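## Task

Remove the yellow sponge from the top drawer of the narrow cabinet with three drawers and set it on the desk. At the finish, all drawers in the room must be completely closed, each cabinet must still be roughly where it started, the robot must not have toppled or be leaning, and nothing may count as done if it only stays put because the robot holds it.

## Robot and tools

Robot: a Hello Robot Stretch 3 with one arm. It has a two-wheeled base (0.33 m long, 0.34 m wide), a lift that rides up a mast, and a telescoping arm pointing out of the robot's RIGHT side, ending in a wrist and gripper. The base cannot drive sideways, so the gripper is moved forward or back by driving. Turning in place pivots about a point 0.05 m behind the front edge. With the arm retracted and wrist folded, turning clears a 0.28 m radius; an unfolded level wrist reaches beyond it. Loose objects may occasionally get nudged by something else.

Frames: the base frame has its origin on the floor between the drive wheels, x forward, y left, z up. hand_pose is reported in this frame, at the point where closed fingertips meet; with all wrist joints at zero its x axis is up, y points back along the arm toward the mast, z toward the rear. The odometry frame is the base frame as it was at scene start. Fingertips are round pads 0.04 m wide.

execute_actions: argument "actions" is a list holding one action or nothing (empty just reports state and images). Optional "cameras": list from head_camera, nav_camera, wrist_camera, all; omitted, null or ["all"] gives all, [] gives none. An action may have "base", "joints", or both, started together. "base" holds exactly one key: translate_m is a relative drive distance in metres from the current spot, forward positive, -1 to 1; rotate_rad is a relative turn in radians, counter-clockwise (left) positive, -3.2 to 3.2. "joints" is one object of absolute targets by name: lift_m 0 to 1.1 (arm height); arm_m 0 to 0.52 (extension); wrist_yaw_rad -1.345 to 4.42 (0 along the arm, positive toward the front, 3.0 folded over the base); wrist_pitch_rad -1.57 to 0.451 (0 level, negative tips fingers down); wrist_roll_rad -2.911 to 2.911; gripper_m -0.089 to 0.179 (larger is wider; the real tip gap is about 0.007 less when nearly shut and 0.025 less when wide, zero below 0.007); head_pan_rad -3.953 to 1.73 (0 forward, positive left, -1.57 faces the arm); head_tilt_rad -1.53 to 0.419 (negative looks down). Done tolerances: lift and arm 0.004, yaw/roll 0.02, pitch 0.05, gripper 0.004, head 0.02. Omitted joints may keep driving to earlier targets without the status saying so. Unknown keys or out-of-range values reject the whole call with no motion. Optional "contact_limits": {"arm_m": effort percent 1 to 100}; the arm stops when its effort reaches that (negative when retracting); lower is softer, very low stops instantly; it also caps holding force until the next action.

wait: {"seconds": 0 to 10}; commands nothing and returns state and images. zoom_image: {"camera", "region": [x0,y0,x1,y1]} in pixels of that camera's latest full image, top-left origin, at most 504 by 504. finished_scene: {"scene": number of the current scene}; irreversible, reports success and gives the next task. If a call reports a stop, later motion calls in the same reply are skipped. Replying with no tool call ends everything.

Results: base_status and joint_status tell how each motion ended: done (for the base, wheels turned the full amount even if slipping), off_target (stopped short, may still push), contact_stop, time_out or torque_fault (old target dropped). Lift and arm contact-stop on firm pushes and then go slack until commanded again; a slack lift can sag under load or be pushed up by closing fingers on a surface. Base, wrist and head never stop on contact. A wrist servo pushed hard for seconds turns off for 10 s. on_its_own lists uncommanded behaviour; "held at" is a held target, not a position; rest efforts out of range suggest pushing or carrying. motor_effort is percent of maximum, positive toward larger values, bracket is peak; readings have fixed biases and noise. Positive wheel effort means forward push. lidar_m: 12 distances in metres, 30-degree sectors starting straight ahead and going counter-clockwise (4th left, 7th behind, 10th right), from a plane 0.17 m high, range 0.15 to 12, "-" for nothing; blind to clear objects and the robot; sector 5 partly hidden by the mast, more with the lift low. wrist_depth_mm (45 to 1000) and head_depth_mm (280 to 4000, sideways image) are 7x7 grids of median depth. base_odometry is wheel-based; turned_by_wheels and turned_by_imu give turning since last result; base_tilt in degrees (forward, right) with a fixed bias up to about 4. Calibration lines give K, distortion and T_world_to_cam per camera in the base frame; head and nav cameras move with the head joints, wrist_camera rides on the gripper.

Speed: the base is fast only when stowed (lift_m under 0.30, arm_m under 0.03, wrist_yaw_rad over 2.54); otherwise 0.10 m/s and 0.63 rad/s. Quicker robot motion is better.

Gripping: close to a value below the object's width; release by opening at least 0.02 above the contact value. Readings do not confirm a grasp. Overly hard squeezing triggers a stall guard that weakens grip; send a new value to re-squeeze.

Avoid: folding or unfolding the wrist unless lift_m is 0.32 to 0.95 with pitch -0.4 and roll near 0 (once folded, lift may go to 0.25); yaw below -0.4 without pitch at -0.5 or lower. Pushing the arm into something rigid with the gripper above about 0.45 m, or pushing again after a contact stop, can tip the robot; so can driving while holding or hooking something fixed, or snagging furniture, especially reversing. If tilting, reverse the last move in small steps, free the gripper, and lower lift_m to about 0.2. Avoid drops, slamming drawers, hard hits and shoving cabinets. The simulation keeps running while you think.

Each tool is called after "Call:" by a JSON object that holds its "op" and its "data", one argument or row to a line.

## Session

I'll start by checking the current state and images.

Call:
{"op": "execute_actions", "data": {
  "actions": []
}}

Scene clock: 0.00 s.
base_odometry: x=+0.000 y=+0.000 heading=+0.000 (m, m, rad; odometry frame)
turned_by_wheels: +0.000 (rad since the last result)
turned_by_imu: +0.000 (rad since the last result)
base_tilt: forward=-1.6 right=-1.6 (deg)
lidar_m: 2.24 2.32 2.22 2.12 1.82 1.34 1.51 2.00 2.00 2.27 1.40 1.40
head_depth_mm: 1990 2016 2073 2078 2088 2090 2108 / 2089 2231 2243 2267 2271 2273 2210 / 2092 2385 2437 2469 2487 2496 2334 / 2056 2670 2692 2742 2739 2758 2355 / 2037 2865 3017 2998 3054 3026 2334 / 2035 3064 3197 3184 3063 2996 2350 / 2021 2811 2930 2919 2830 2864 2366
base_status: not commanded
joint_positions: lift_m=+0.526 arm_m=+0.003 wrist_yaw_rad=+3.048 wrist_pitch_rad=-0.333 wrist_roll_rad=-0.020 gripper_m=+0.037 head_pan_rad=-0.004 head_tilt_rad=+0.011
joint_status: not commanded
motor_effort: left_wheel=-1 right_wheel=+0 lift_m=+18 arm_m=+0 wrist_yaw_rad=+0 wrist_pitch_rad=+5 wrist_roll_rad=+0 gripper_m=+1 head_pan_rad=+1 head_tilt_rad=+2 (%)
hand_pose: x=+0.0007 y=+0.0855 z=+0.5579 quat_wxyz=(+0.149, +0.695, +0.086, +0.698) (m; base frame)
wrist_depth_mm: - - - - - - - / - - - - - - - / - - - - - - - / - - - - - - - / 924 952 - 927 - 953 987 / 777 798 - 785 757 799 791 / 667 671 675 682 680 678 688
pictures: head_camera (sideways: a quarter turn clockwise sets it upright), nav_camera (sideways: a quarter turn counterclockwise sets it upright), wrist_camera
Images, in order (width x height): head_camera 896x504, nav_camera 672x504, wrist_camera 644x364.

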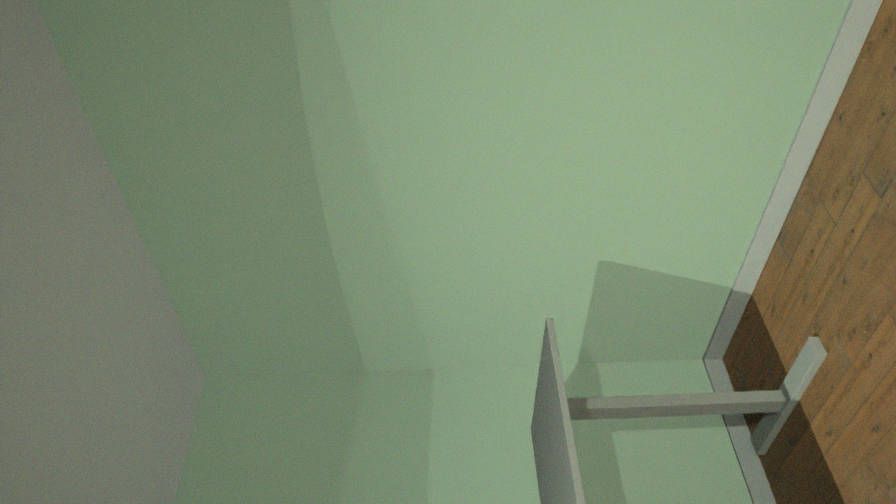

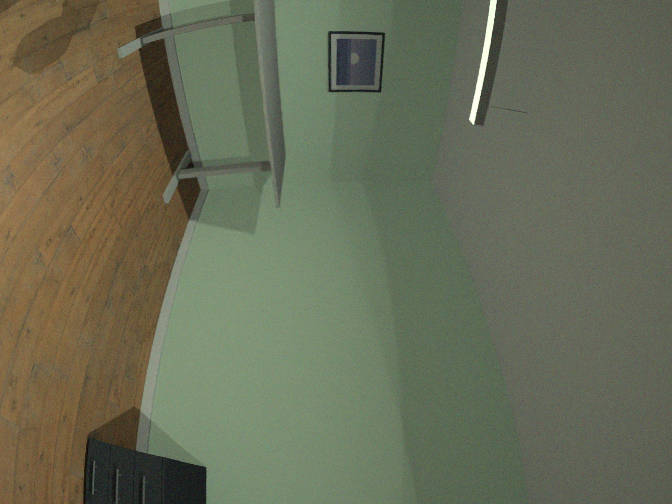

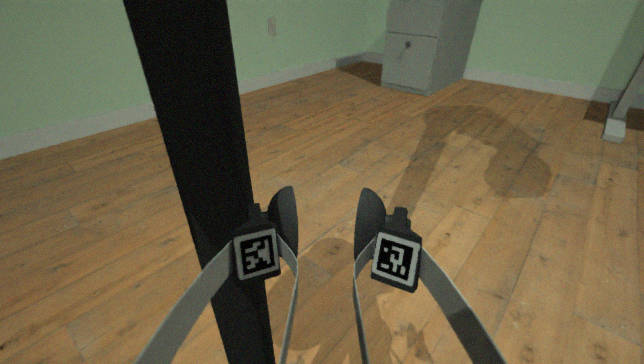

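Call:
{"op": "execute_actions", "data": {
  "actions": [
    {"joints": {"head_pan_rad": -0.8, "head_tilt_rad": -0.5}}
  ],
  "cameras": ["head_camera", "nav_camera"]
}}

Call:
{"op": "execute_actions", "data": {
  "actions": [
    {"joints": {"head_pan_rad": 1.4, "head_tilt_rad": -0.4}}
  ],
  "cameras": ["head_camera", "nav_camera"]
}}

Call:
{"op": "execute_actions", "data": {
  "actions": [
    {"joints": {"head_pan_rad": -2.6, "head_tilt_rad": -0.4}}
  ],
  "cameras": ["head_camera", "nav_camera"]
}}

Scene clock: 2.10 s.
base_odometry: x=+0.000 y=+0.000 heading=+0.000 (m, m, rad; odometry frame)
turned_by_wheels: +0.000 (rad since the last result)
turned_by_imu: -0.001 (rad since the last result)
base_tilt: forward=-1.5 right=-1.6 (deg)
lidar_m: 2.24 2.32 2.22 2.12 1.82 1.35 1.51 2.00 2.01 2.27 1.40 1.40
head_depth_mm: 1663 1799 1976 2172 1926 1562 1310 / 1656 1806 1965 2159 1887 1569 1315 / 1662 1808 1946 1612 1719 1588 1319 / 1645 1796 1942 1632 1712 1580 1325 / 1650 1793 1987 2092 1907 1611 1330 / 1643 1793 1966 2160 2002 1610 1340 / 1658 1781 1965 2176 2011 1608 1347
base_status: not commanded
joint_positions: lift_m=+0.526 arm_m=+0.003 wrist_yaw_rad=+3.048 wrist_pitch_rad=-0.333 wrist_roll_rad=-0.020 gripper_m=+0.037 head_pan_rad=-0.793 head_tilt_rad=-0.493
joint_status: all done
motor_effort: left_wheel=+0(0) right_wheel=+0(0) lift_m=+17(18) arm_m=+0(0) wrist_yaw_rad=+0(1) wrist_pitch_rad=+5(5) wrist_roll_rad=+0(0) gripper_m=+0(1) head_pan_rad=-4(44) head_tilt_rad=-2(23) (%)
hand_pose: x=+0.0007 y=+0.0855 z=+0.5579 quat_wxyz=(+0.149, +0.695, +0.086, +0.698) (m; base frame)
wrist_depth_mm: - - - - - - - / - - - - - - - / - - - - - - - / - - - - - - - / 926 929 - 937 - 972 947 / 784 775 - 791 768 793 801 / 671 666 670 677 675 682 677
pictures: head_camera (sideways: a quarter turn clockwise sets it upright), nav_camera (sideways: a quarter turn counterclockwise sets it upright)
camera_calibration (this result's frames):
head_camera: T_world_to_cam=[[-0.287357, 0.378399, -0.879909, 1.16359], [0.726813, 0.684467, 0.0569906, -0.0761649], [0.623834, -0.623153, -0.471712, 0.562656], [0, 0, 0, 1]] pos_world=[0.0387196, -0.0375479, 1.29361]
nav_camera: T_world_to_cam=[[0.269552, -0.338033, 0.901707, -1.12753], [-0.751201, -0.659682, -0.0227418, 0.088301], [0.602527, -0.671233, -0.431749, 0.519646], [0, 0, 0, 1]] pos_world=[0.05716, 0.0259105, 1.24307]
Images, in order (width x height): head_camera 896x504, nav_camera 672x504.

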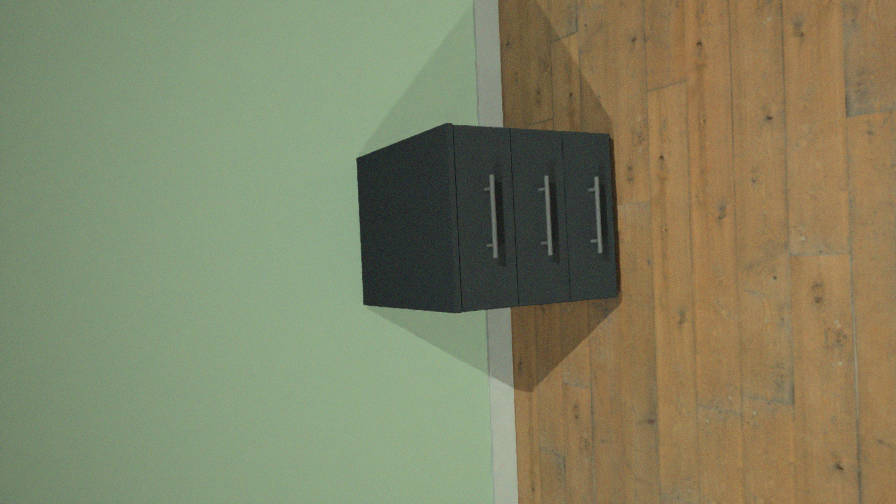

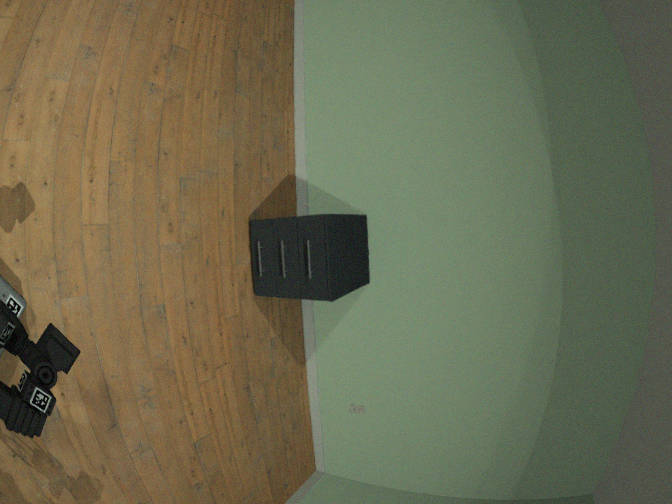

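Scene clock: 3.77 s.
base_odometry: x=+0.000 y=+0.000 heading=+0.000 (m, m, rad; odometry frame)
turned_by_wheels: +0.000 (rad since the last result)
turned_by_imu: +0.000 (rad since the last result)
base_tilt: forward=-1.6 right=-1.6 (deg)
lidar_m: 2.24 2.32 2.23 2.12 1.82 1.34 1.51 2.00 2.00 2.27 1.40 1.40
head_depth_mm: 2404 2567 2613 2704 2171 1695 1391 / 2562 2757 2281 2369 2172 1703 1401 / 2700 2901 3007 2567 2196 1704 1403 / 2754 2964 3182 3089 2218 1723 1402 / 2457 2619 2725 2793 2244 1734 1413 / 2170 2304 2439 2580 2238 1731 1425 / 1999 2063 2170 2286 2252 1744 1435
base_status: not commanded
joint_positions: lift_m=+0.526 arm_m=+0.003 wrist_yaw_rad=+3.048 wrist_pitch_rad=-0.333 wrist_roll_rad=-0.020 gripper_m=+0.037 head_pan_rad=+1.393 head_tilt_rad=-0.408
joint_status: all done
motor_effort: left_wheel=-1(2) right_wheel=+1(1) lift_m=+18(18) arm_m=+0(0) wrist_yaw_rad=+0(1) wrist_pitch_rad=+5(5) wrist_roll_rad=+0(0) gripper_m=+0(0) head_pan_rad=+4(45) head_tilt_rad=+3(12) (%)
hand_pose: x=+0.0007 y=+0.0855 z=+0.5579 quat_wxyz=(+0.149, +0.695, +0.086, +0.698) (m; base frame)
wrist_depth_mm: - - - - - - - / - - - - - - - / - - - - - - - / - - - - - - - / 958 932 - 949 - 940 964 / 777 782 - 794 764 799 799 / 678 678 673 680 683 672 684
pictures: head_camera (sideways: a quarter turn clockwise sets it upright), nav_camera (sideways: a quarter turn counterclockwise sets it upright)
camera_calibration (this result's frames):
head_camera: T_world_to_cam=[[-0.129912, -0.378052, -0.916624, 1.21053], [-0.97921, 0.194171, 0.0586977, -0.067987], [0.155791, 0.905193, -0.395418, 0.466233], [0, 0, 0, 1]] pos_world=[0.0180529, 0.0488133, 1.29795]
nav_camera: T_world_to_cam=[[0.106904, 0.338557, 0.934853, -1.16979], [0.972537, -0.231118, -0.0275138, 0.0840015], [0.206747, 0.91212, -0.353967, 0.420839], [0, 0, 0, 1]] pos_world=[-0.0436457, 0.0316011, 1.24486]
Images, in order (width x height): head_camera 896x504, nav_camera 672x504.

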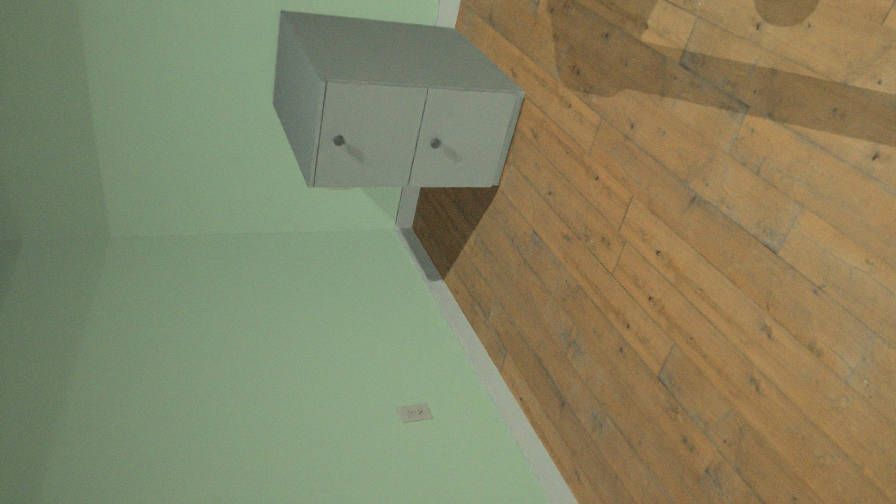

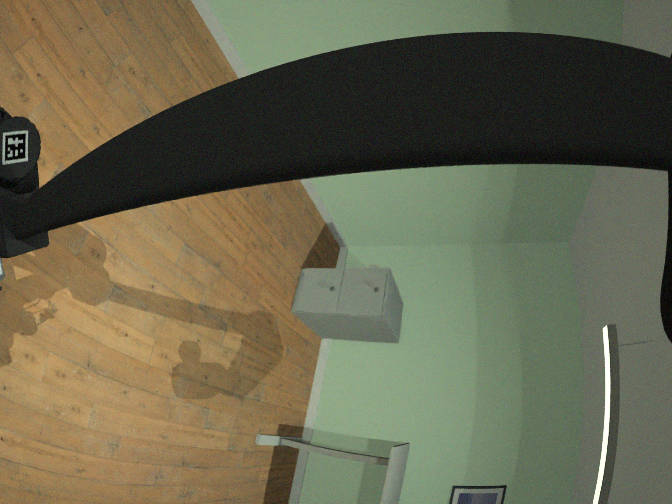

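Scene clock: 6.23 s.
base_odometry: x=+0.000 y=+0.000 heading=+0.000 (m, m, rad; odometry frame)
turned_by_wheels: +0.000 (rad since the last result)
turned_by_imu: -0.001 (rad since the last result)
base_tilt: forward=-1.6 right=-1.5 (deg)
lidar_m: 2.24 2.32 2.22 2.13 1.82 1.34 1.51 2.01 2.00 2.28 1.40 1.40
head_depth_mm: 1885 2035 2172 2368 2170 1696 1394 / 1820 1972 2134 2300 2193 1700 1398 / 1805 1931 2083 2264 2199 1716 1412 / 1775 1889 2032 2191 2230 1721 1411 / 1744 1850 1987 2133 2242 1744 1418 / 1680 1788 1932 2107 2181 1746 1425 / 1662 1782 1884 2043 2148 1747 1423
base_status: not commanded
joint_positions: lift_m=+0.526 arm_m=+0.003 wrist_yaw_rad=+3.048 wrist_pitch_rad=-0.333 wrist_roll_rad=-0.020 gripper_m=+0.037 head_pan_rad=-2.593 head_tilt_rad=-0.408
joint_status: all done
motor_effort: left_wheel=+0(0) right_wheel=+1(1) lift_m=+18(18) arm_m=+0(0) wrist_yaw_rad=+1(0) wrist_pitch_rad=+5(5) wrist_roll_rad=+0(0) gripper_m=+0(0) head_pan_rad=-4(46) head_tilt_rad=+3(3) (%)
hand_pose: x=+0.0007 y=+0.0855 z=+0.5579 quat_wxyz=(+0.149, +0.695, +0.086, +0.698) (m; base frame)
wrist_depth_mm: - - - - - - - / - - - - - - - / - - - - - - - / - - - - - - - / 923 940 - 962 - 950 977 / 784 791 - 797 768 791 796 / 675 677 669 678 682 685 690
pictures: head_camera (sideways: a quarter turn clockwise sets it upright), nav_camera (sideways: a quarter turn counterclockwise sets it upright)
camera_calibration (this result's frames):
head_camera: T_world_to_cam=[[0.368834, 0.154149, -0.916624, 1.20748], [0.505618, -0.860758, 0.0586977, -0.0770445], [-0.779943, -0.485112, -0.395418, 0.471941], [0, 0, 0, 1]] pos_world=[-0.0383193, -0.023506, 1.29795]
nav_camera: T_world_to_cam=[[-0.324031, -0.145096, 0.934853, -1.16717], [-0.473575, 0.880324, -0.0275138, 0.0928228], [-0.818982, -0.451638, -0.353967, 0.427096], [0, 0, 0, 1]] pos_world=[0.0155434, -0.0581729, 1.24486]
Images, in order (width x height): head_camera 896x504, nav_camera 672x504.

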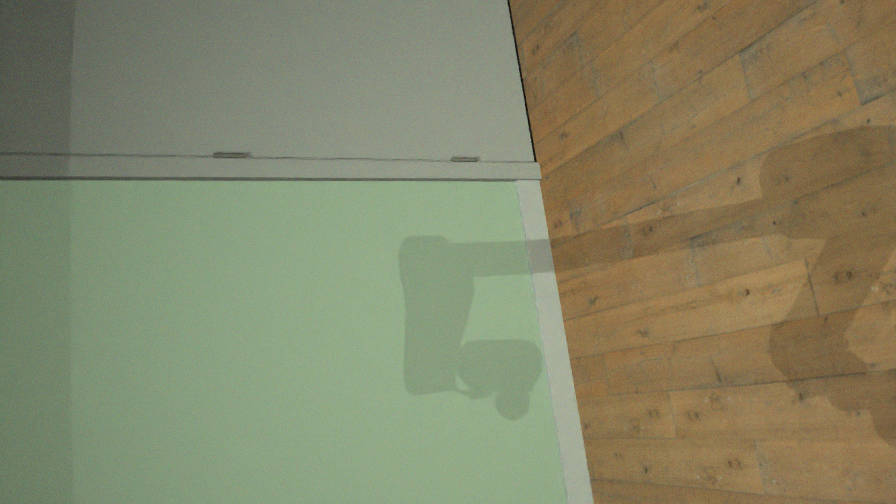

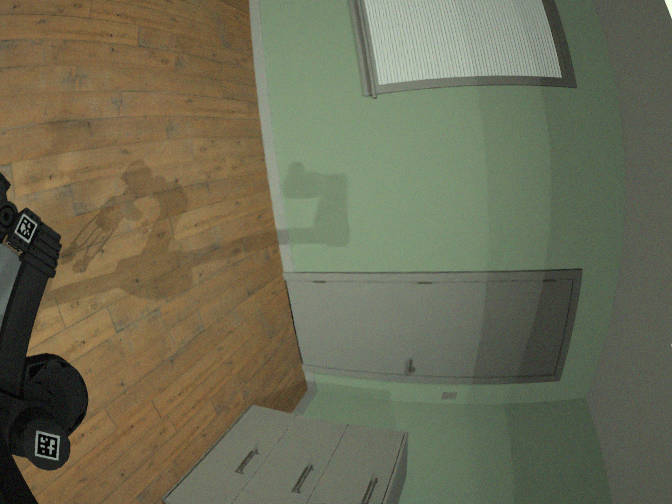

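Call:
{"op": "execute_actions", "data": {
  "actions": [
    {"joints": {"head_pan_rad": -3.5, "head_tilt_rad": -0.5}}
  ],
  "cameras": ["head_camera", "nav_camera"]
}}

Scene clock: 8.10 s.
base_odometry: x=+0.000 y=+0.000 heading=+0.000 (m, m, rad; odometry frame)
turned_by_wheels: +0.000 (rad since the last result)
turned_by_imu: -0.001 (rad since the last result)
base_tilt: forward=-1.5 right=-1.5 (deg)
lidar_m: 2.24 2.32 2.23 2.12 1.82 1.35 1.51 2.00 2.00 2.27 1.40 1.40
head_depth_mm: 1525 1623 1801 1932 1942 1564 1312 / 1575 1475 1392 1591 1801 1564 1312 / 1635 1491 1393 1537 1711 1589 1317 / 1707 1542 1458 1619 1783 1590 1331 / 1795 1560 1541 1708 1859 1606 1333 / 1859 1615 1636 1813 1964 1606 1332 / 1947 2037 1765 2559 2007 1608 1342
base_status: not commanded
joint_positions: lift_m=+0.526 arm_m=+0.003 wrist_yaw_rad=+3.048 wrist_pitch_rad=-0.333 wrist_roll_rad=-0.020 gripper_m=+0.037 head_pan_rad=-3.493 head_tilt_rad=-0.493
joint_status: all done
motor_effort: left_wheel=+0(1) right_wheel=+0(0) lift_m=+18(18) arm_m=+0(0) wrist_yaw_rad=+1(1) wrist_pitch_rad=+5(5) wrist_roll_rad=+0(0) gripper_m=+0(1) head_pan_rad=-4(46) head_tilt_rad=-3(9) (%)
hand_pose: x=+0.0007 y=+0.0855 z=+0.5579 quat_wxyz=(+0.149, +0.695, +0.086, +0.698) (m; base frame)
wrist_depth_mm: - - - - - - - / - - - - - - - / - - - - - - - / - - - - - - - / 939 921 - 940 - 976 955 / 780 790 - 791 764 789 790 / 670 676 683 674 679 688 682
pictures: head_camera (sideways: a quarter turn clockwise sets it upright), nav_camera (sideways: a quarter turn counterclockwise sets it upright)
camera_calibration (this result's frames):
head_camera: T_world_to_cam=[[0.421637, -0.219334, -0.879838, 1.15917], [-0.364571, -0.92943, 0.0569872, -0.069503], [-0.830247, 0.296735, -0.471845, 0.571699], [0, 0, 0, 1]] pos_world=[-0.0394365, 0.0200046, 1.2936]
nav_camera: T_world_to_cam=[[-0.388291, 0.190451, 0.901642, -1.12344], [0.397207, 0.917448, -0.0227331, 0.0812844], [-0.831539, 0.349311, -0.431886, 0.528571], [0, 0, 0, 1]] pos_world=[-0.0289799, -0.0452501, 1.24307]
Images, in order (width x height): head_camera 896x504, nav_camera 672x504.

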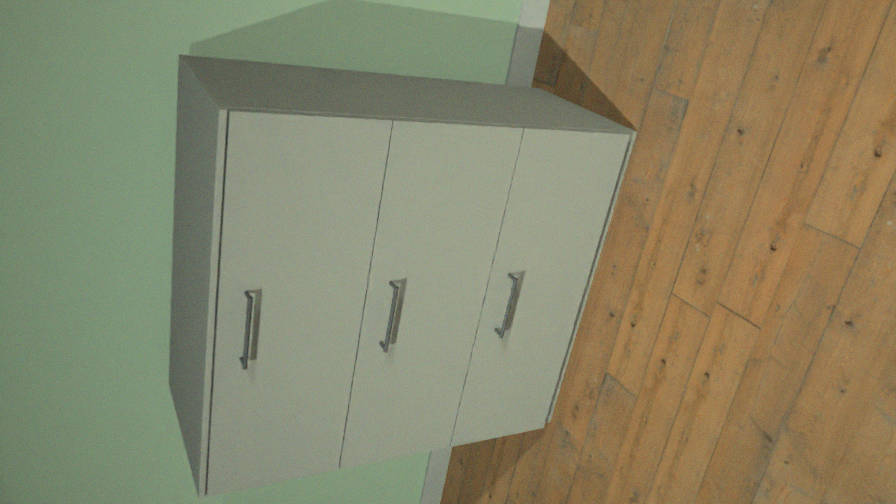

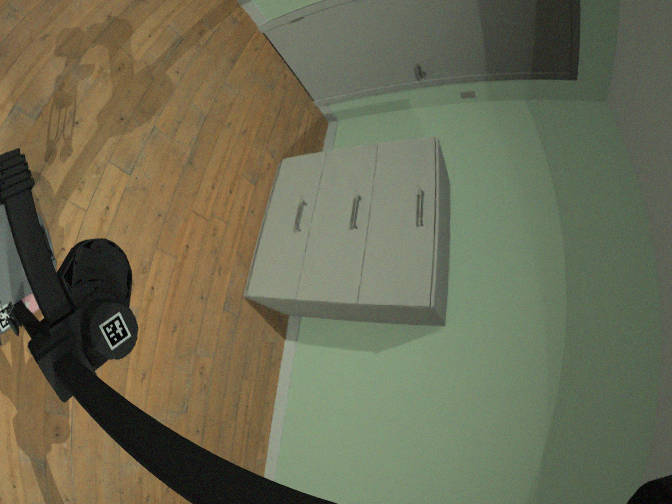

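Call:
{"op": "execute_actions", "data": {
  "actions": [
    {"base": {"rotate_rad": -0.85}, "joints": {"lift_m": 0.28, "head_pan_rad": 0.0, "head_tilt_rad": -0.6}}
  ],
  "cameras": ["head_camera"]
}}

Scene clock: 16.17 s.
base_odometry: x=+0.000 y=+0.000 heading=-0.850 (m, m, rad; odometry frame)
turned_by_wheels: -0.850 (rad since the last result)
turned_by_imu: -0.855 (rad since the last result)
base_tilt: forward=-1.6 right=-1.7 (deg)
lidar_m: 1.40 1.99 2.59 2.32 2.78 1.93 1.69 1.34 1.76 2.00 2.05 2.07
head_depth_mm: 1707 1891 2128 2181 1749 1448 1236 / 1690 1854 2102 2191 1757 1448 1240 / 1674 1856 1977 1728 1749 1467 1247 / 1663 1833 1798 1655 1765 1468 1255 / 1649 1840 1806 1651 1758 1489 1254 / 1641 1815 2024 2175 1791 1475 1267 / 1629 1792 1995 2145 1796 1491 1271
base_status: done
joint_positions: lift_m=+0.280 arm_m=+0.003 wrist_yaw_rad=+3.048 wrist_pitch_rad=-0.334 wrist_roll_rad=-0.020 gripper_m=+0.037 head_pan_rad=-0.007 head_tilt_rad=-0.592
joint_status: all done
motor_effort: left_wheel=+1(4) right_wheel=-2(4) lift_m=+12(17) arm_m=+0(0) wrist_yaw_rad=+1(0) wrist_pitch_rad=+5(5) wrist_roll_rad=+0(0) gripper_m=+0(0) head_pan_rad=+4(43) head_tilt_rad=-3(10) (%)
hand_pose: x=+0.0007 y=+0.0854 z=+0.3123 quat_wxyz=(+0.150, +0.695, +0.086, +0.698) (m; base frame)
wrist_depth_mm: - - - - - - - / - - - - - - - / - - - - - - - / 749 751 749 758 756 770 775 / 586 601 - 604 632 608 613 / 498 504 - 518 482 503 500 / 437 - - - 427 428 431
pictures: head_camera (sideways: a quarter turn clockwise sets it upright)
camera_calibration (this result's frames):
head_camera: T_world_to_cam=[[-0.55567, 0.064898, -0.828866, 1.09866], [0.0352951, 0.997891, 0.0544705, -0.0686586], [0.830654, 0.00101271, -0.556789, 0.672089], [0, 0, 0, 1]] pos_world=[0.0546447, -0.00346795, 1.2886]
Images, in order (width x height): head_camera 896x504.

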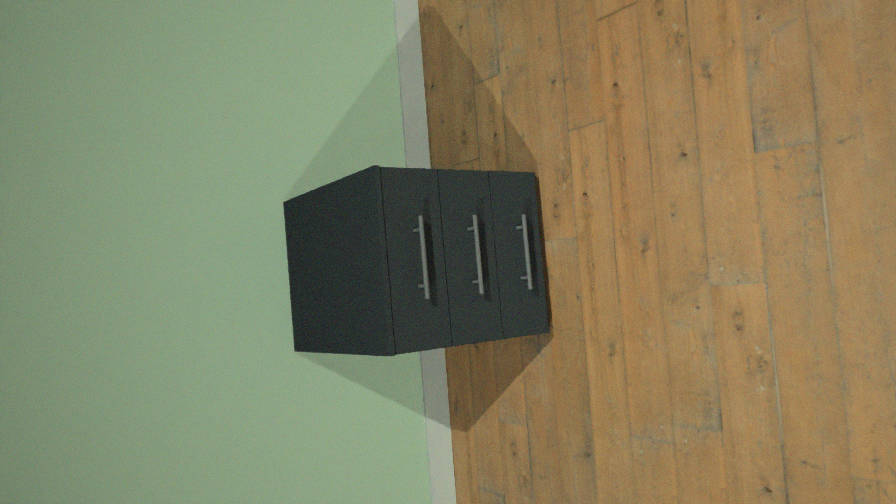

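Call:
{"op": "execute_actions", "data": {
  "actions": [
    {"base": {"translate_m": 0.62}, "joints": {"head_tilt_rad": -0.85}}
  ],
  "cameras": []
}}

Call:
{"op": "execute_actions", "data": {
  "actions": [
    {"base": {"rotate_rad": 1.64}, "joints": {"head_pan_rad": -1.57, "head_tilt_rad": -0.85, "lift_m": 0.5}}
  ],
  "cameras": ["head_camera", "nav_camera"]
}}

Scene clock: 20.63 s.
base_odometry: x=+0.409 y=-0.466 heading=-0.850 (m, m, rad; odometry frame)
turned_by_wheels: +0.000 (rad since the last result)
turned_by_imu: -0.001 (rad since the last result)
base_tilt: forward=-1.6 right=-1.6 (deg)
lidar_m: 0.78 0.80 1.77 2.39 2.55 2.58 1.94 1.96 2.07 1.95 2.00 1.41
head_depth_mm: 1233 1423 1673 1659 1433 1263 1125 / 1208 1413 1665 1615 1438 1265 1135 / 1209 1367 1175 1143 1393 1278 1133 / 1203 1356 1182 1118 1373 1285 1148 / 1195 1326 1187 1102 1377 1278 1145 / 1178 1345 1260 1585 1458 1287 1149 / 1171 1347 1581 1707 1460 1292 1155
base_status: done
joint_positions: lift_m=+0.280 arm_m=+0.003 wrist_yaw_rad=+3.048 wrist_pitch_rad=-0.334 wrist_roll_rad=-0.020 gripper_m=+0.037 head_pan_rad=-0.007 head_tilt_rad=-0.840
joint_status: all done
motor_effort: left_wheel=+0(7) right_wheel=-1(4) lift_m=+13(13) arm_m=+0(0) wrist_yaw_rad=+0(0) wrist_pitch_rad=+5(5) wrist_roll_rad=+0(0) gripper_m=+1(1) head_pan_rad=+4(3) head_tilt_rad=-4(18) (%)
hand_pose: x=+0.0007 y=+0.0854 z=+0.3123 quat_wxyz=(+0.150, +0.695, +0.086, +0.698) (m; base frame)
wrist_depth_mm: - - - - - - - / - - - - - - - / - - - - - - - / 739 749 750 757 760 760 760 / 586 595 - 610 628 608 605 / 499 502 - 522 481 499 511 / 437 - - - 428 429 431
pictures: none
No camera images: the call's "cameras" was empty. Leave "cameras" out to get every camera's image.

Scene clock: 24.37 s.
base_odometry: x=+0.409 y=-0.466 heading=+0.790 (m, m, rad; odometry frame)
turned_by_wheels: +1.640 (rad since the last result)
turned_by_imu: +1.645 (rad since the last result)
base_tilt: forward=-1.6 right=-1.7 (deg)
lidar_m: 2.39 2.55 2.54 1.94 1.99 2.04 1.96 1.92 0.82 0.78 1.38 1.87
head_depth_mm: 1212 1390 1627 1666 1435 1264 1147 / 1209 1381 1274 1172 1415 1266 1175 / 1210 1356 1175 1141 1382 1268 1178 / 1202 1365 1184 1130 1381 1271 1187 / 1200 1346 1191 1125 1406 1279 1145 / 1202 1384 1617 1687 1473 1289 1148 / 1198 1377 1625 1697 1473 1289 1160
base_status: done
joint_positions: lift_m=+0.500 arm_m=+0.003 wrist_yaw_rad=+3.048 wrist_pitch_rad=-0.334 wrist_roll_rad=-0.020 gripper_m=+0.037 head_pan_rad=-1.563 head_tilt_rad=-0.840
joint_status: all done
motor_effort: left_wheel=-2(7) right_wheel=+1(8) lift_m=+22(24) arm_m=+0(0) wrist_yaw_rad=+0(0) wrist_pitch_rad=+5(5) wrist_roll_rad=+0(0) gripper_m=+1(1) head_pan_rad=-4(47) head_tilt_rad=-4(5) (%)
hand_pose: x=+0.0007 y=+0.0854 z=+0.5315 quat_wxyz=(+0.150, +0.695, +0.087, +0.698) (m; base frame)
wrist_depth_mm: - - - - - - - / - - - - - - - / - - - - - - - / - - - - - - - / 894 903 - 911 936 919 910 / 752 754 - 760 735 761 764 / 645 642 650 647 645 650 652
pictures: head_camera (sideways: a quarter turn clockwise sets it upright), nav_camera (sideways: a quarter turn counterclockwise sets it upright)
camera_calibration (this result's frames):
head_camera: T_world_to_cam=[[0.0551052, 0.742724, -0.667326, 0.884389], [0.998406, -0.0328195, 0.045917, -0.0633816], [0.0122024, -0.668792, -0.743349, 0.919752], [0, 0, 0, 1]] pos_world=[0.00332295, -0.0438139, 1.27678]
nav_camera: T_world_to_cam=[[-0.0397015, -0.71122, 0.701847, -0.865086], [-0.998546, 0.0538777, -0.00188765, 0.0626544], [-0.0364714, -0.700902, -0.712325, 0.888561], [0, 0, 0, 1]] pos_world=[0.0606251, 0.00415157, 1.24022]
Images, in order (width x height): head_camera 896x504, nav_camera 672x504.

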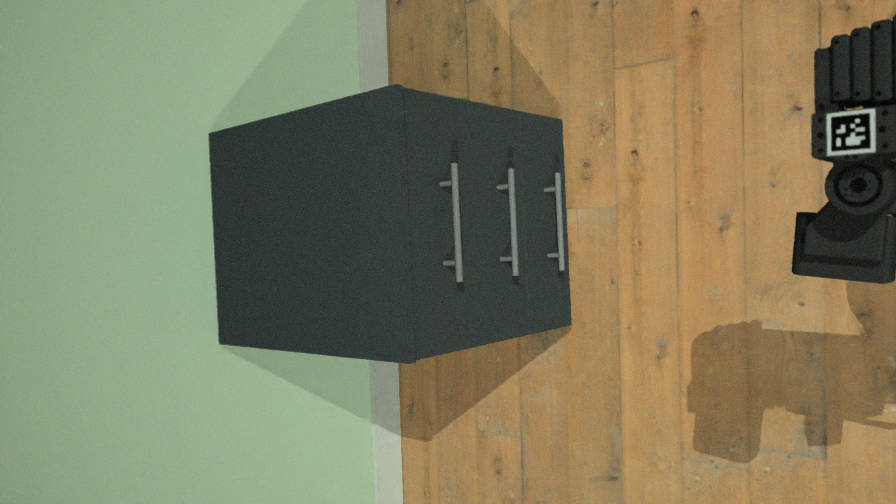

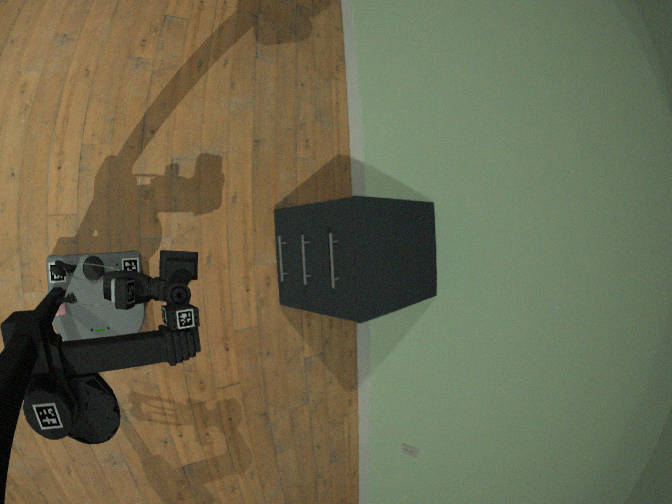

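Call:
{"op": "execute_actions", "data": {
  "actions": [
    {"joints": {"wrist_yaw_rad": 0.0, "wrist_pitch_rad": -0.4, "gripper_m": 0.09}}
  ],
  "cameras": []
}}

Call:
{"op": "execute_actions", "data": {
  "actions": [
    {"joints": {"wrist_pitch_rad": 0.0, "wrist_roll_rad": 1.57, "lift_m": 0.36, "arm_m": 0.15}}
  ],
  "cameras": ["head_camera", "wrist_camera"]
}}

Scene clock: 30.63 s.
base_odometry: x=+0.409 y=-0.466 heading=+0.790 (m, m, rad; odometry frame)
turned_by_wheels: +0.000 (rad since the last result)
turned_by_imu: -0.002 (rad since the last result)
base_tilt: forward=-1.6 right=-1.7 (deg)
lidar_m: 2.39 2.55 2.54 1.95 1.98 2.04 1.96 1.92 0.82 0.78 1.38 1.87
head_depth_mm: 1202 1390 1649 1653 1436 1265 1146 / 1208 1392 1275 1181 1409 1268 1164 / 1195 1350 1175 1138 1362 1296 - / 1201 1361 1185 1128 1397 1283 1135 / 1203 1354 1189 1124 1416 1286 1148 / 1212 1381 1629 1714 1466 1292 1148 / 1200 1380 1620 1699 1464 1295 1157
base_status: not commanded
joint_positions: lift_m=+0.500 arm_m=+0.003 wrist_yaw_rad=+0.003 wrist_pitch_rad=-0.414 wrist_roll_rad=-0.020 gripper_m=+0.090 head_pan_rad=-1.563 head_tilt_rad=-0.840
joint_status: all done
motor_effort: left_wheel=-2(1) right_wheel=+2(2) lift_m=+22(22) arm_m=+0(0) wrist_yaw_rad=-4(5) wrist_pitch_rad=+4(6) wrist_roll_rad=+0(0) gripper_m=+0(81) head_pan_rad=-4(4) head_tilt_rad=-3(3) (%)
hand_pose: x=-0.0208 y=-0.3727 z=+0.5133 quat_wxyz=(+0.699, +0.148, -0.685, -0.143) (m; base frame)
wrist_depth_mm: 974 969 508 513 523 959 940 / - - 522 519 529 - - / - - 586 583 601 - - / - - 699 665 693 - - / 814 830 746 751 763 830 845 / 702 698 699 705 684 721 717 / 601 605 615 618 616 620 614
pictures: none
No camera images: the call's "cameras" was empty. Leave "cameras" out to get every camera's image.

Scene clock: 32.97 s.
base_odometry: x=+0.409 y=-0.466 heading=+0.790 (m, m, rad; odometry frame)
turned_by_wheels: +0.000 (rad since the last result)
turned_by_imu: -0.001 (rad since the last result)
base_tilt: forward=-1.6 right=-1.6 (deg)
lidar_m: 2.38 2.54 2.52 1.94 1.99 2.03 1.96 1.92 0.82 0.78 1.38 1.87
head_depth_mm: 1206 1385 1637 1644 1438 1266 1128 / 1208 1389 1276 1174 1408 1293 - / 1214 1357 1174 1145 1353 - 1137 / 1209 1359 1179 1136 1377 1253 1142 / 1199 1357 1186 1126 1411 1273 1151 / 1203 1373 1629 1692 1466 1294 1150 / 1193 1381 1623 1698 1469 1296 1155
base_status: not commanded
joint_positions: lift_m=+0.360 arm_m=+0.150 wrist_yaw_rad=+0.002 wrist_pitch_rad=-0.024 wrist_roll_rad=+1.570 gripper_m=+0.090 head_pan_rad=-1.563 head_tilt_rad=-0.840
joint_status: all done
motor_effort: left_wheel=-1(2) right_wheel=+1(2) lift_m=+14(22) arm_m=+3(4) wrist_yaw_rad=-4(4) wrist_pitch_rad=+7(7) wrist_roll_rad=+0(3) gripper_m=+1(0) head_pan_rad=-4(3) head_tilt_rad=-3(3) (%)
hand_pose: x=-0.0208 y=-0.5503 z=+0.4685 quat_wxyz=(+0.001, +0.001, -1.000, -0.012) (m; base frame)
wrist_depth_mm: 831 851 854 359 362 362 367 / 864 866 871 371 376 374 377 / 895 895 896 384 389 384 387 / 914 924 924 398 399 401 403 / 965 974 962 410 410 417 418 / - - - 425 430 430 436 / - - - - - 808 517
pictures: head_camera (sideways: a quarter turn clockwise sets it upright), wrist_camera
camera_calibration (this result's frames):
head_camera: T_world_to_cam=[[0.0551186, 0.742723, -0.667326, 0.884389], [0.998405, -0.0328374, 0.045917, -0.0633816], [0.0121903, -0.668793, -0.743349, 0.919752], [0, 0, 0, 1]] pos_world=[0.00332216, -0.0438138, 1.27678]
wrist_camera: T_world_to_cam=[[-0.0192239, 0.0198018, -0.999619, 0.47275], [0.98032, 0.196846, -0.0149534, 0.167154], [0.196475, -0.980234, -0.0231963, -0.363301], [0, 0, 0, 1]] pos_world=[-0.0833968, -0.398385, 0.466642]
Images, in order (width x height): head_camera 896x504, wrist_camera 644x364.

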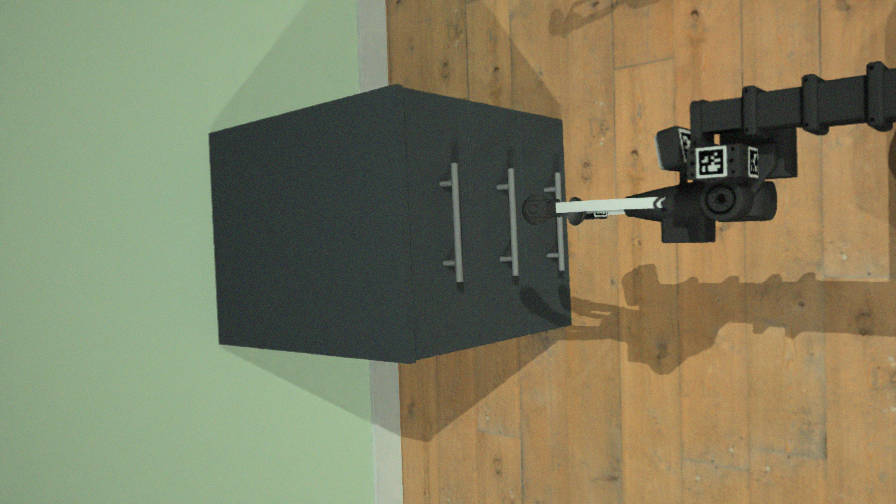

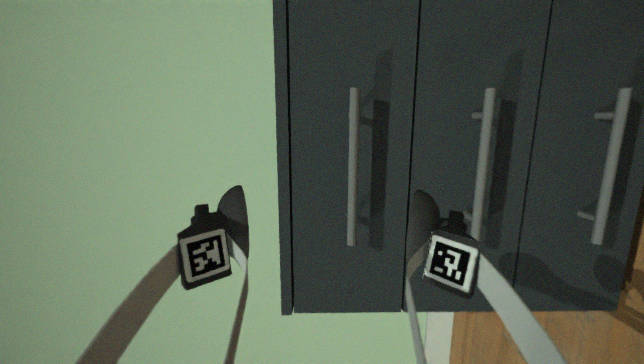

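Call:
{"op": "execute_actions", "data": {
  "actions": [
    {"joints": {"lift_m": 0.322, "arm_m": 0.28, "gripper_m": 0.08}}
  ],
  "cameras": ["head_camera", "wrist_camera"]
}}

Scene clock: 37.40 s.
base_odometry: x=+0.409 y=-0.466 heading=+0.790 (m, m, rad; odometry frame)
turned_by_wheels: +0.000 (rad since the last result)
turned_by_imu: -0.001 (rad since the last result)
base_tilt: forward=-1.6 right=-1.6 (deg)
lidar_m: 2.39 2.55 2.53 1.95 1.99 2.04 1.96 1.92 0.82 0.78 1.38 1.87
head_depth_mm: 1201 1386 1621 1651 1431 1266 1130 / 1204 1391 1270 1177 1409 1279 1157 / 1215 1344 1172 1137 1343 1249 1141 / 1201 1358 1184 1134 1371 1282 1145 / 1201 1354 1190 1129 1407 1288 1145 / 1190 1384 1620 1702 1462 1296 1146 / 1199 1383 1619 1715 1481 1289 1149
base_status: not commanded
joint_positions: lift_m=+0.322 arm_m=+0.280 wrist_yaw_rad=+0.002 wrist_pitch_rad=-0.023 wrist_roll_rad=+1.570 gripper_m=+0.080 head_pan_rad=-1.563 head_tilt_rad=-0.840
joint_status: all done
motor_effort: left_wheel=-2(2) right_wheel=+2(1) lift_m=+13(12) arm_m=+3(4) wrist_yaw_rad=-2(3) wrist_pitch_rad=+7(7) wrist_roll_rad=+0(0) gripper_m=+0(47) head_pan_rad=-4(4) head_tilt_rad=-3(4) (%)
hand_pose: x=-0.0208 y=-0.6803 z=+0.4307 quat_wxyz=(+0.001, +0.001, -1.000, -0.012) (m; base frame)
wrist_depth_mm: 723 714 241 241 243 244 246 / 753 753 250 249 251 251 253 / 781 789 260 258 259 259 262 / 789 818 267 265 268 269 271 / 832 851 - 275 277 276 280 / 862 887 288 285 288 289 292 / 900 919 301 296 299 301 303
pictures: head_camera (sideways: a quarter turn clockwise sets it upright), wrist_camera
camera_calibration (this result's frames):
head_camera: T_world_to_cam=[[0.0551202, 0.742723, -0.667326, 0.884389], [0.998405, -0.0328396, 0.045917, -0.0633816], [0.0121889, -0.668793, -0.743349, 0.919752], [0, 0, 0, 1]] pos_world=[0.00332206, -0.0438138, 1.27678]
wrist_camera: T_world_to_cam=[[-0.0190006, 0.019243, -0.999634, 0.437121], [0.980348, 0.196718, -0.0148472, 0.192079], [0.19636, -0.980271, -0.0226026, -0.491907], [0, 0, 0, 1]] pos_world=[-0.0834076, -0.528399, 0.428695]
Images, in order (width x height): head_camera 896x504, wrist_camera 644x364.

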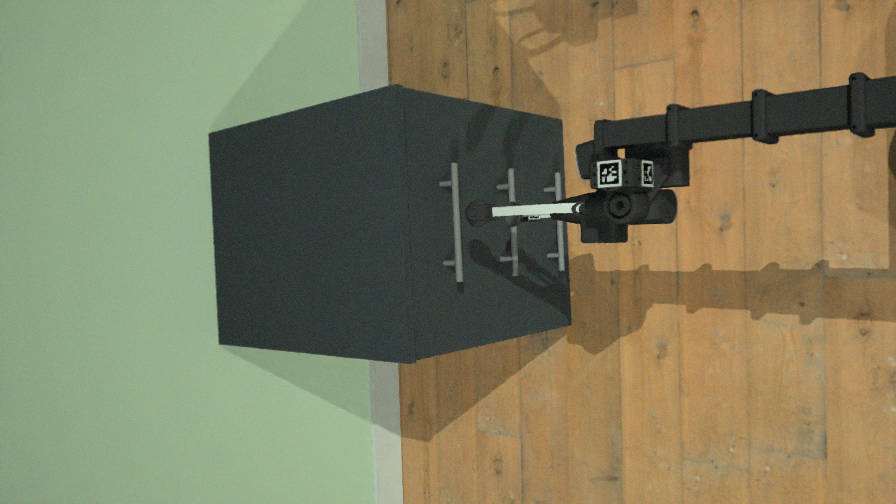

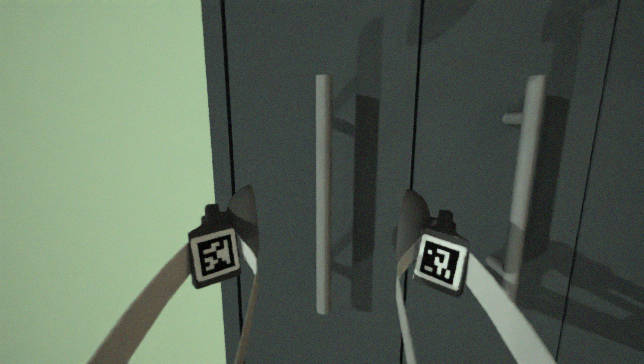

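Call:
{"op": "execute_actions", "data": {
  "actions": [
    {"joints": {"arm_m": 0.358}, "contact_limits": {"arm_m": 15}}
  ],
  "cameras": ["head_camera", "wrist_camera"]
}}

Scene clock: 41.40 s.
base_odometry: x=+0.409 y=-0.466 heading=+0.790 (m, m, rad; odometry frame)
turned_by_wheels: +0.000 (rad since the last result)
turned_by_imu: -0.001 (rad since the last result)
base_tilt: forward=-1.6 right=-1.6 (deg)
lidar_m: 2.39 2.55 2.53 1.94 1.99 2.04 1.96 1.92 0.82 0.78 1.38 1.87
head_depth_mm: 1212 1401 1632 1667 1428 1260 1129 / 1205 1382 1274 1177 1418 1285 1151 / 1202 1363 1174 1139 1348 1272 1139 / 1204 1359 1183 1136 1391 1276 1140 / 1204 1341 1186 1128 1397 1283 1147 / 1200 1375 1617 1695 1466 1294 1148 / 1195 1377 1614 1704 1478 1301 1160
base_status: not commanded
joint_positions: lift_m=+0.322 arm_m=+0.358 wrist_yaw_rad=+0.002 wrist_pitch_rad=-0.023 wrist_roll_rad=+1.570 gripper_m=+0.080 head_pan_rad=-1.563 head_tilt_rad=-0.840
joint_status: all done
motor_effort: left_wheel=-2(2) right_wheel=+2(1) lift_m=+13(12) arm_m=+4(4) wrist_yaw_rad=-3(2) wrist_pitch_rad=+7(7) wrist_roll_rad=+0(0) gripper_m=+0(0) head_pan_rad=-4(4) head_tilt_rad=-4(4) (%)
contact_limits: arm_m 15 (drawing in: default 23, maximum 38; extending or still: default 32, maximum 52)
hand_pose: x=-0.0208 y=-0.7583 z=+0.4307 quat_wxyz=(+0.001, +0.001, -1.000, -0.012) (m; base frame)
wrist_depth_mm: 656 656 169 170 171 172 172 / 675 675 175 175 177 177 178 / 703 710 180 180 182 183 182 / 725 718 186 187 189 189 187 / 758 758 - 193 195 196 195 / 785 790 201 200 204 204 204 / 821 824 207 206 211 211 210
pictures: head_camera (sideways: a quarter turn clockwise sets it upright), wrist_camera
camera_calibration (this result's frames):
head_camera: T_world_to_cam=[[0.0551203, 0.742723, -0.667326, 0.884389], [0.998405, -0.0328397, 0.045917, -0.0633816], [0.0121888, -0.668793, -0.743349, 0.919752], [0, 0, 0, 1]] pos_world=[0.00332206, -0.0438138, 1.27678]
wrist_camera: T_world_to_cam=[[-0.0189923, 0.0192311, -0.999635, 0.438616], [0.980352, 0.196698, -0.0148419, 0.207411], [0.196341, -0.980275, -0.022589, -0.568377], [0, 0, 0, 1]] pos_world=[-0.0834096, -0.606398, 0.428695]
Images, in order (width x height): head_camera 896x504, wrist_camera 644x364.

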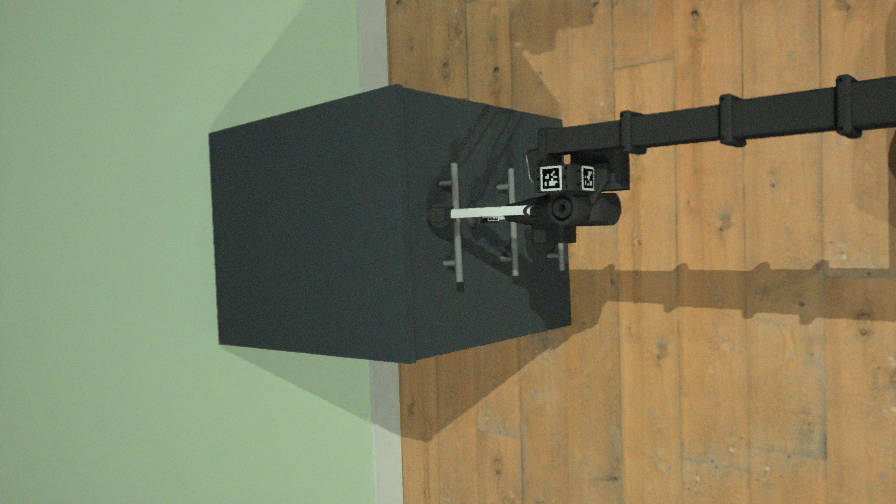

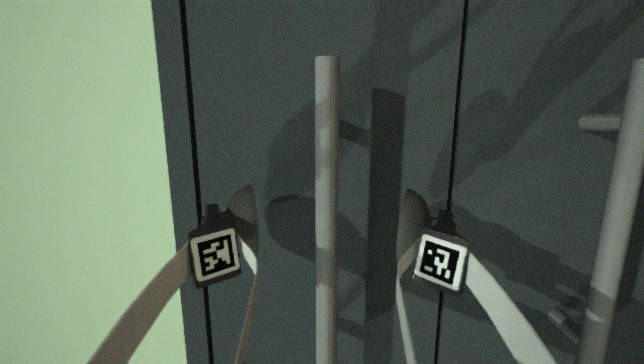

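Call:
{"op": "execute_actions", "data": {
  "actions": [
    {"joints": {"gripper_m": -0.03}}
  ],
  "cameras": ["wrist_camera"]
}}

Scene clock: 43.53 s.
base_odometry: x=+0.409 y=-0.466 heading=+0.790 (m, m, rad; odometry frame)
turned_by_wheels: +0.000 (rad since the last result)
turned_by_imu: -0.001 (rad since the last result)
base_tilt: forward=-1.5 right=-1.5 (deg)
lidar_m: 2.39 2.55 2.54 1.95 1.99 2.04 1.96 1.92 0.82 0.78 1.38 1.88
head_depth_mm: 1212 1396 1636 1664 1436 1272 1130 / 1206 1387 1267 1176 1410 1289 1145 / 1208 1358 1175 1137 1340 1272 1141 / 1206 1351 1184 1132 1382 1280 1143 / 1205 1351 1192 1127 1404 1279 1143 / 1197 1384 1630 1695 1464 1288 1142 / 1198 1371 1623 1700 1481 1290 1150
base_status: not commanded
joint_positions: lift_m=+0.322 arm_m=+0.358 wrist_yaw_rad=+0.002 wrist_pitch_rad=-0.023 wrist_roll_rad=+1.570 gripper_m=-0.029 head_pan_rad=-1.563 head_tilt_rad=-0.840
joint_status: all done
motor_effort: left_wheel=-2(2) right_wheel=+2(2) lift_m=+12(13) arm_m=+3(3) wrist_yaw_rad=-2(3) wrist_pitch_rad=+7(7) wrist_roll_rad=+0(0) gripper_m=-14(86) head_pan_rad=-4(5) head_tilt_rad=-4(3) (%)
hand_pose: x=-0.0209 y=-0.7583 z=+0.4309 quat_wxyz=(+0.001, +0.001, -1.000, -0.012) (m; base frame)
wrist_depth_mm: 660 647 169 170 172 172 172 / 680 684 175 174 176 177 178 / 702 702 180 180 182 183 181 / 724 726 187 185 189 189 188 / 759 746 193 - 195 196 196 / 789 786 200 201 204 204 203 / 813 825 208 207 210 211 208
pictures: wrist_camera
camera_calibration (this result's frames):
wrist_camera: T_world_to_cam=[[-0.0191263, 0.0184393, -0.999647, 0.438221], [0.980353, 0.196672, -0.0151294, 0.207527], [0.196324, -0.980296, -0.0218386, -0.568734], [0, 0, 0, 1]] pos_world=[-0.0834121, -0.606423, 0.428786]
Images, in order (width x height): wrist_camera 644x364.

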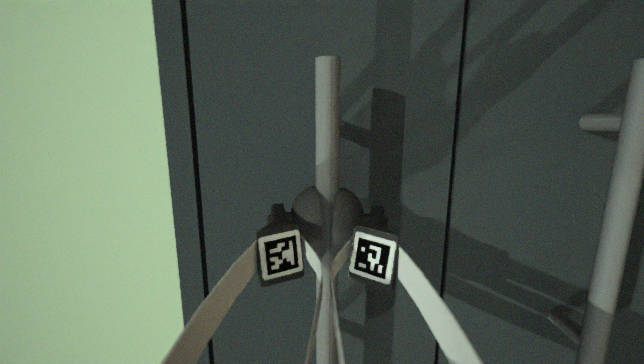

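Gripped. Pull a short distance first to test.

Call:
{"op": "execute_actions", "data": {
  "actions": [
    {"joints": {"arm_m": 0.28}}
  ],
  "cameras": ["head_camera", "wrist_camera"]
}}

Scene clock: 46.10 s.
base_odometry: x=+0.409 y=-0.466 heading=+0.790 (m, m, rad; odometry frame)
turned_by_wheels: +0.000 (rad since the last result)
turned_by_imu: -0.001 (rad since the last result)
base_tilt: forward=-1.5 right=-1.7 (deg)
lidar_m: 2.38 2.54 2.53 1.94 1.99 2.04 1.96 1.92 0.82 0.78 1.38 1.87
head_depth_mm: 1209 1391 1633 1659 1427 1268 1127 / 1200 1381 1272 1187 1426 1288 1134 / 1198 1355 1171 1135 1355 1252 1139 / 1201 1356 1183 1129 1383 1276 1139 / 1206 1354 1184 1127 1401 1287 1154 / 1196 1378 1623 1703 1466 1288 1148 / 1191 1379 1626 1706 1477 1295 1146
base_status: not commanded
joint_positions: lift_m=+0.322 arm_m=+0.280 wrist_yaw_rad=+0.002 wrist_pitch_rad=-0.020 wrist_roll_rad=+1.570 gripper_m=-0.030 head_pan_rad=-1.563 head_tilt_rad=-0.840
joint_status: all done
motor_effort: left_wheel=-2(2) right_wheel=+2(1) lift_m=+13(13) arm_m=-3(5) wrist_yaw_rad=-3(2) wrist_pitch_rad=+6(7) wrist_roll_rad=-1(0) gripper_m=-10(13) head_pan_rad=-4(4) head_tilt_rad=-4(4) (%)
hand_pose: x=-0.0209 y=-0.6810 z=+0.4315 quat_wxyz=(+0.001, +0.001, -1.000, -0.010) (m; base frame)
wrist_depth_mm: 728 736 242 242 242 242 244 / 752 752 250 248 249 250 252 / 772 784 258 255 258 259 260 / 796 801 268 266 267 267 269 / 835 829 277 - 276 278 279 / 853 859 864 286 285 286 290 / 891 904 297 296 298 298 302
pictures: head_camera (sideways: a quarter turn clockwise sets it upright), wrist_camera
camera_calibration (this result's frames):
head_camera: T_world_to_cam=[[0.0551202, 0.742723, -0.667326, 0.884389], [0.998405, -0.0328396, 0.045917, -0.0633816], [0.0121889, -0.668793, -0.743349, 0.919752], [0, 0, 0, 1]] pos_world=[0.00332206, -0.0438138, 1.27678]
wrist_camera: T_world_to_cam=[[-0.0188623, 0.0158533, -0.999696, 0.435722], [0.980359, 0.196618, -0.0153794, 0.192402], [0.196315, -0.980352, -0.0192506, -0.494066], [0, 0, 0, 1]] pos_world=[-0.0834114, -0.529096, 0.429038]
Images, in order (width x height): head_camera 896x504, wrist_camera 644x364.

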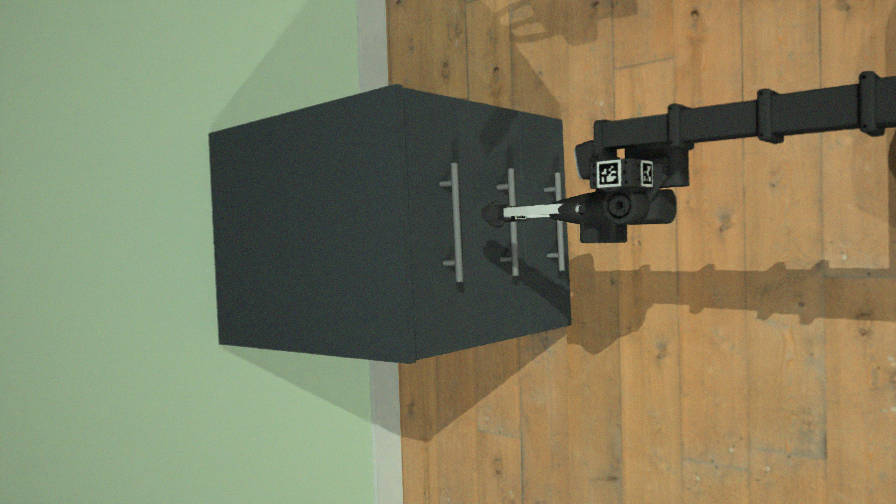

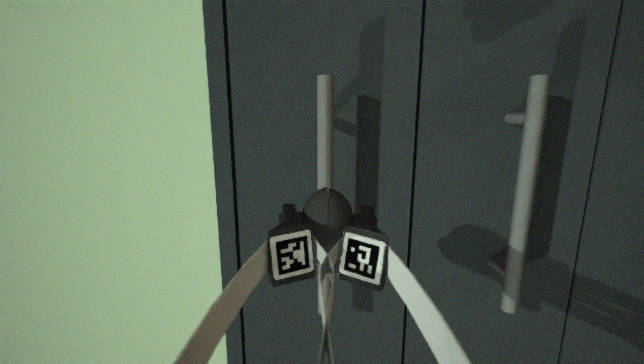

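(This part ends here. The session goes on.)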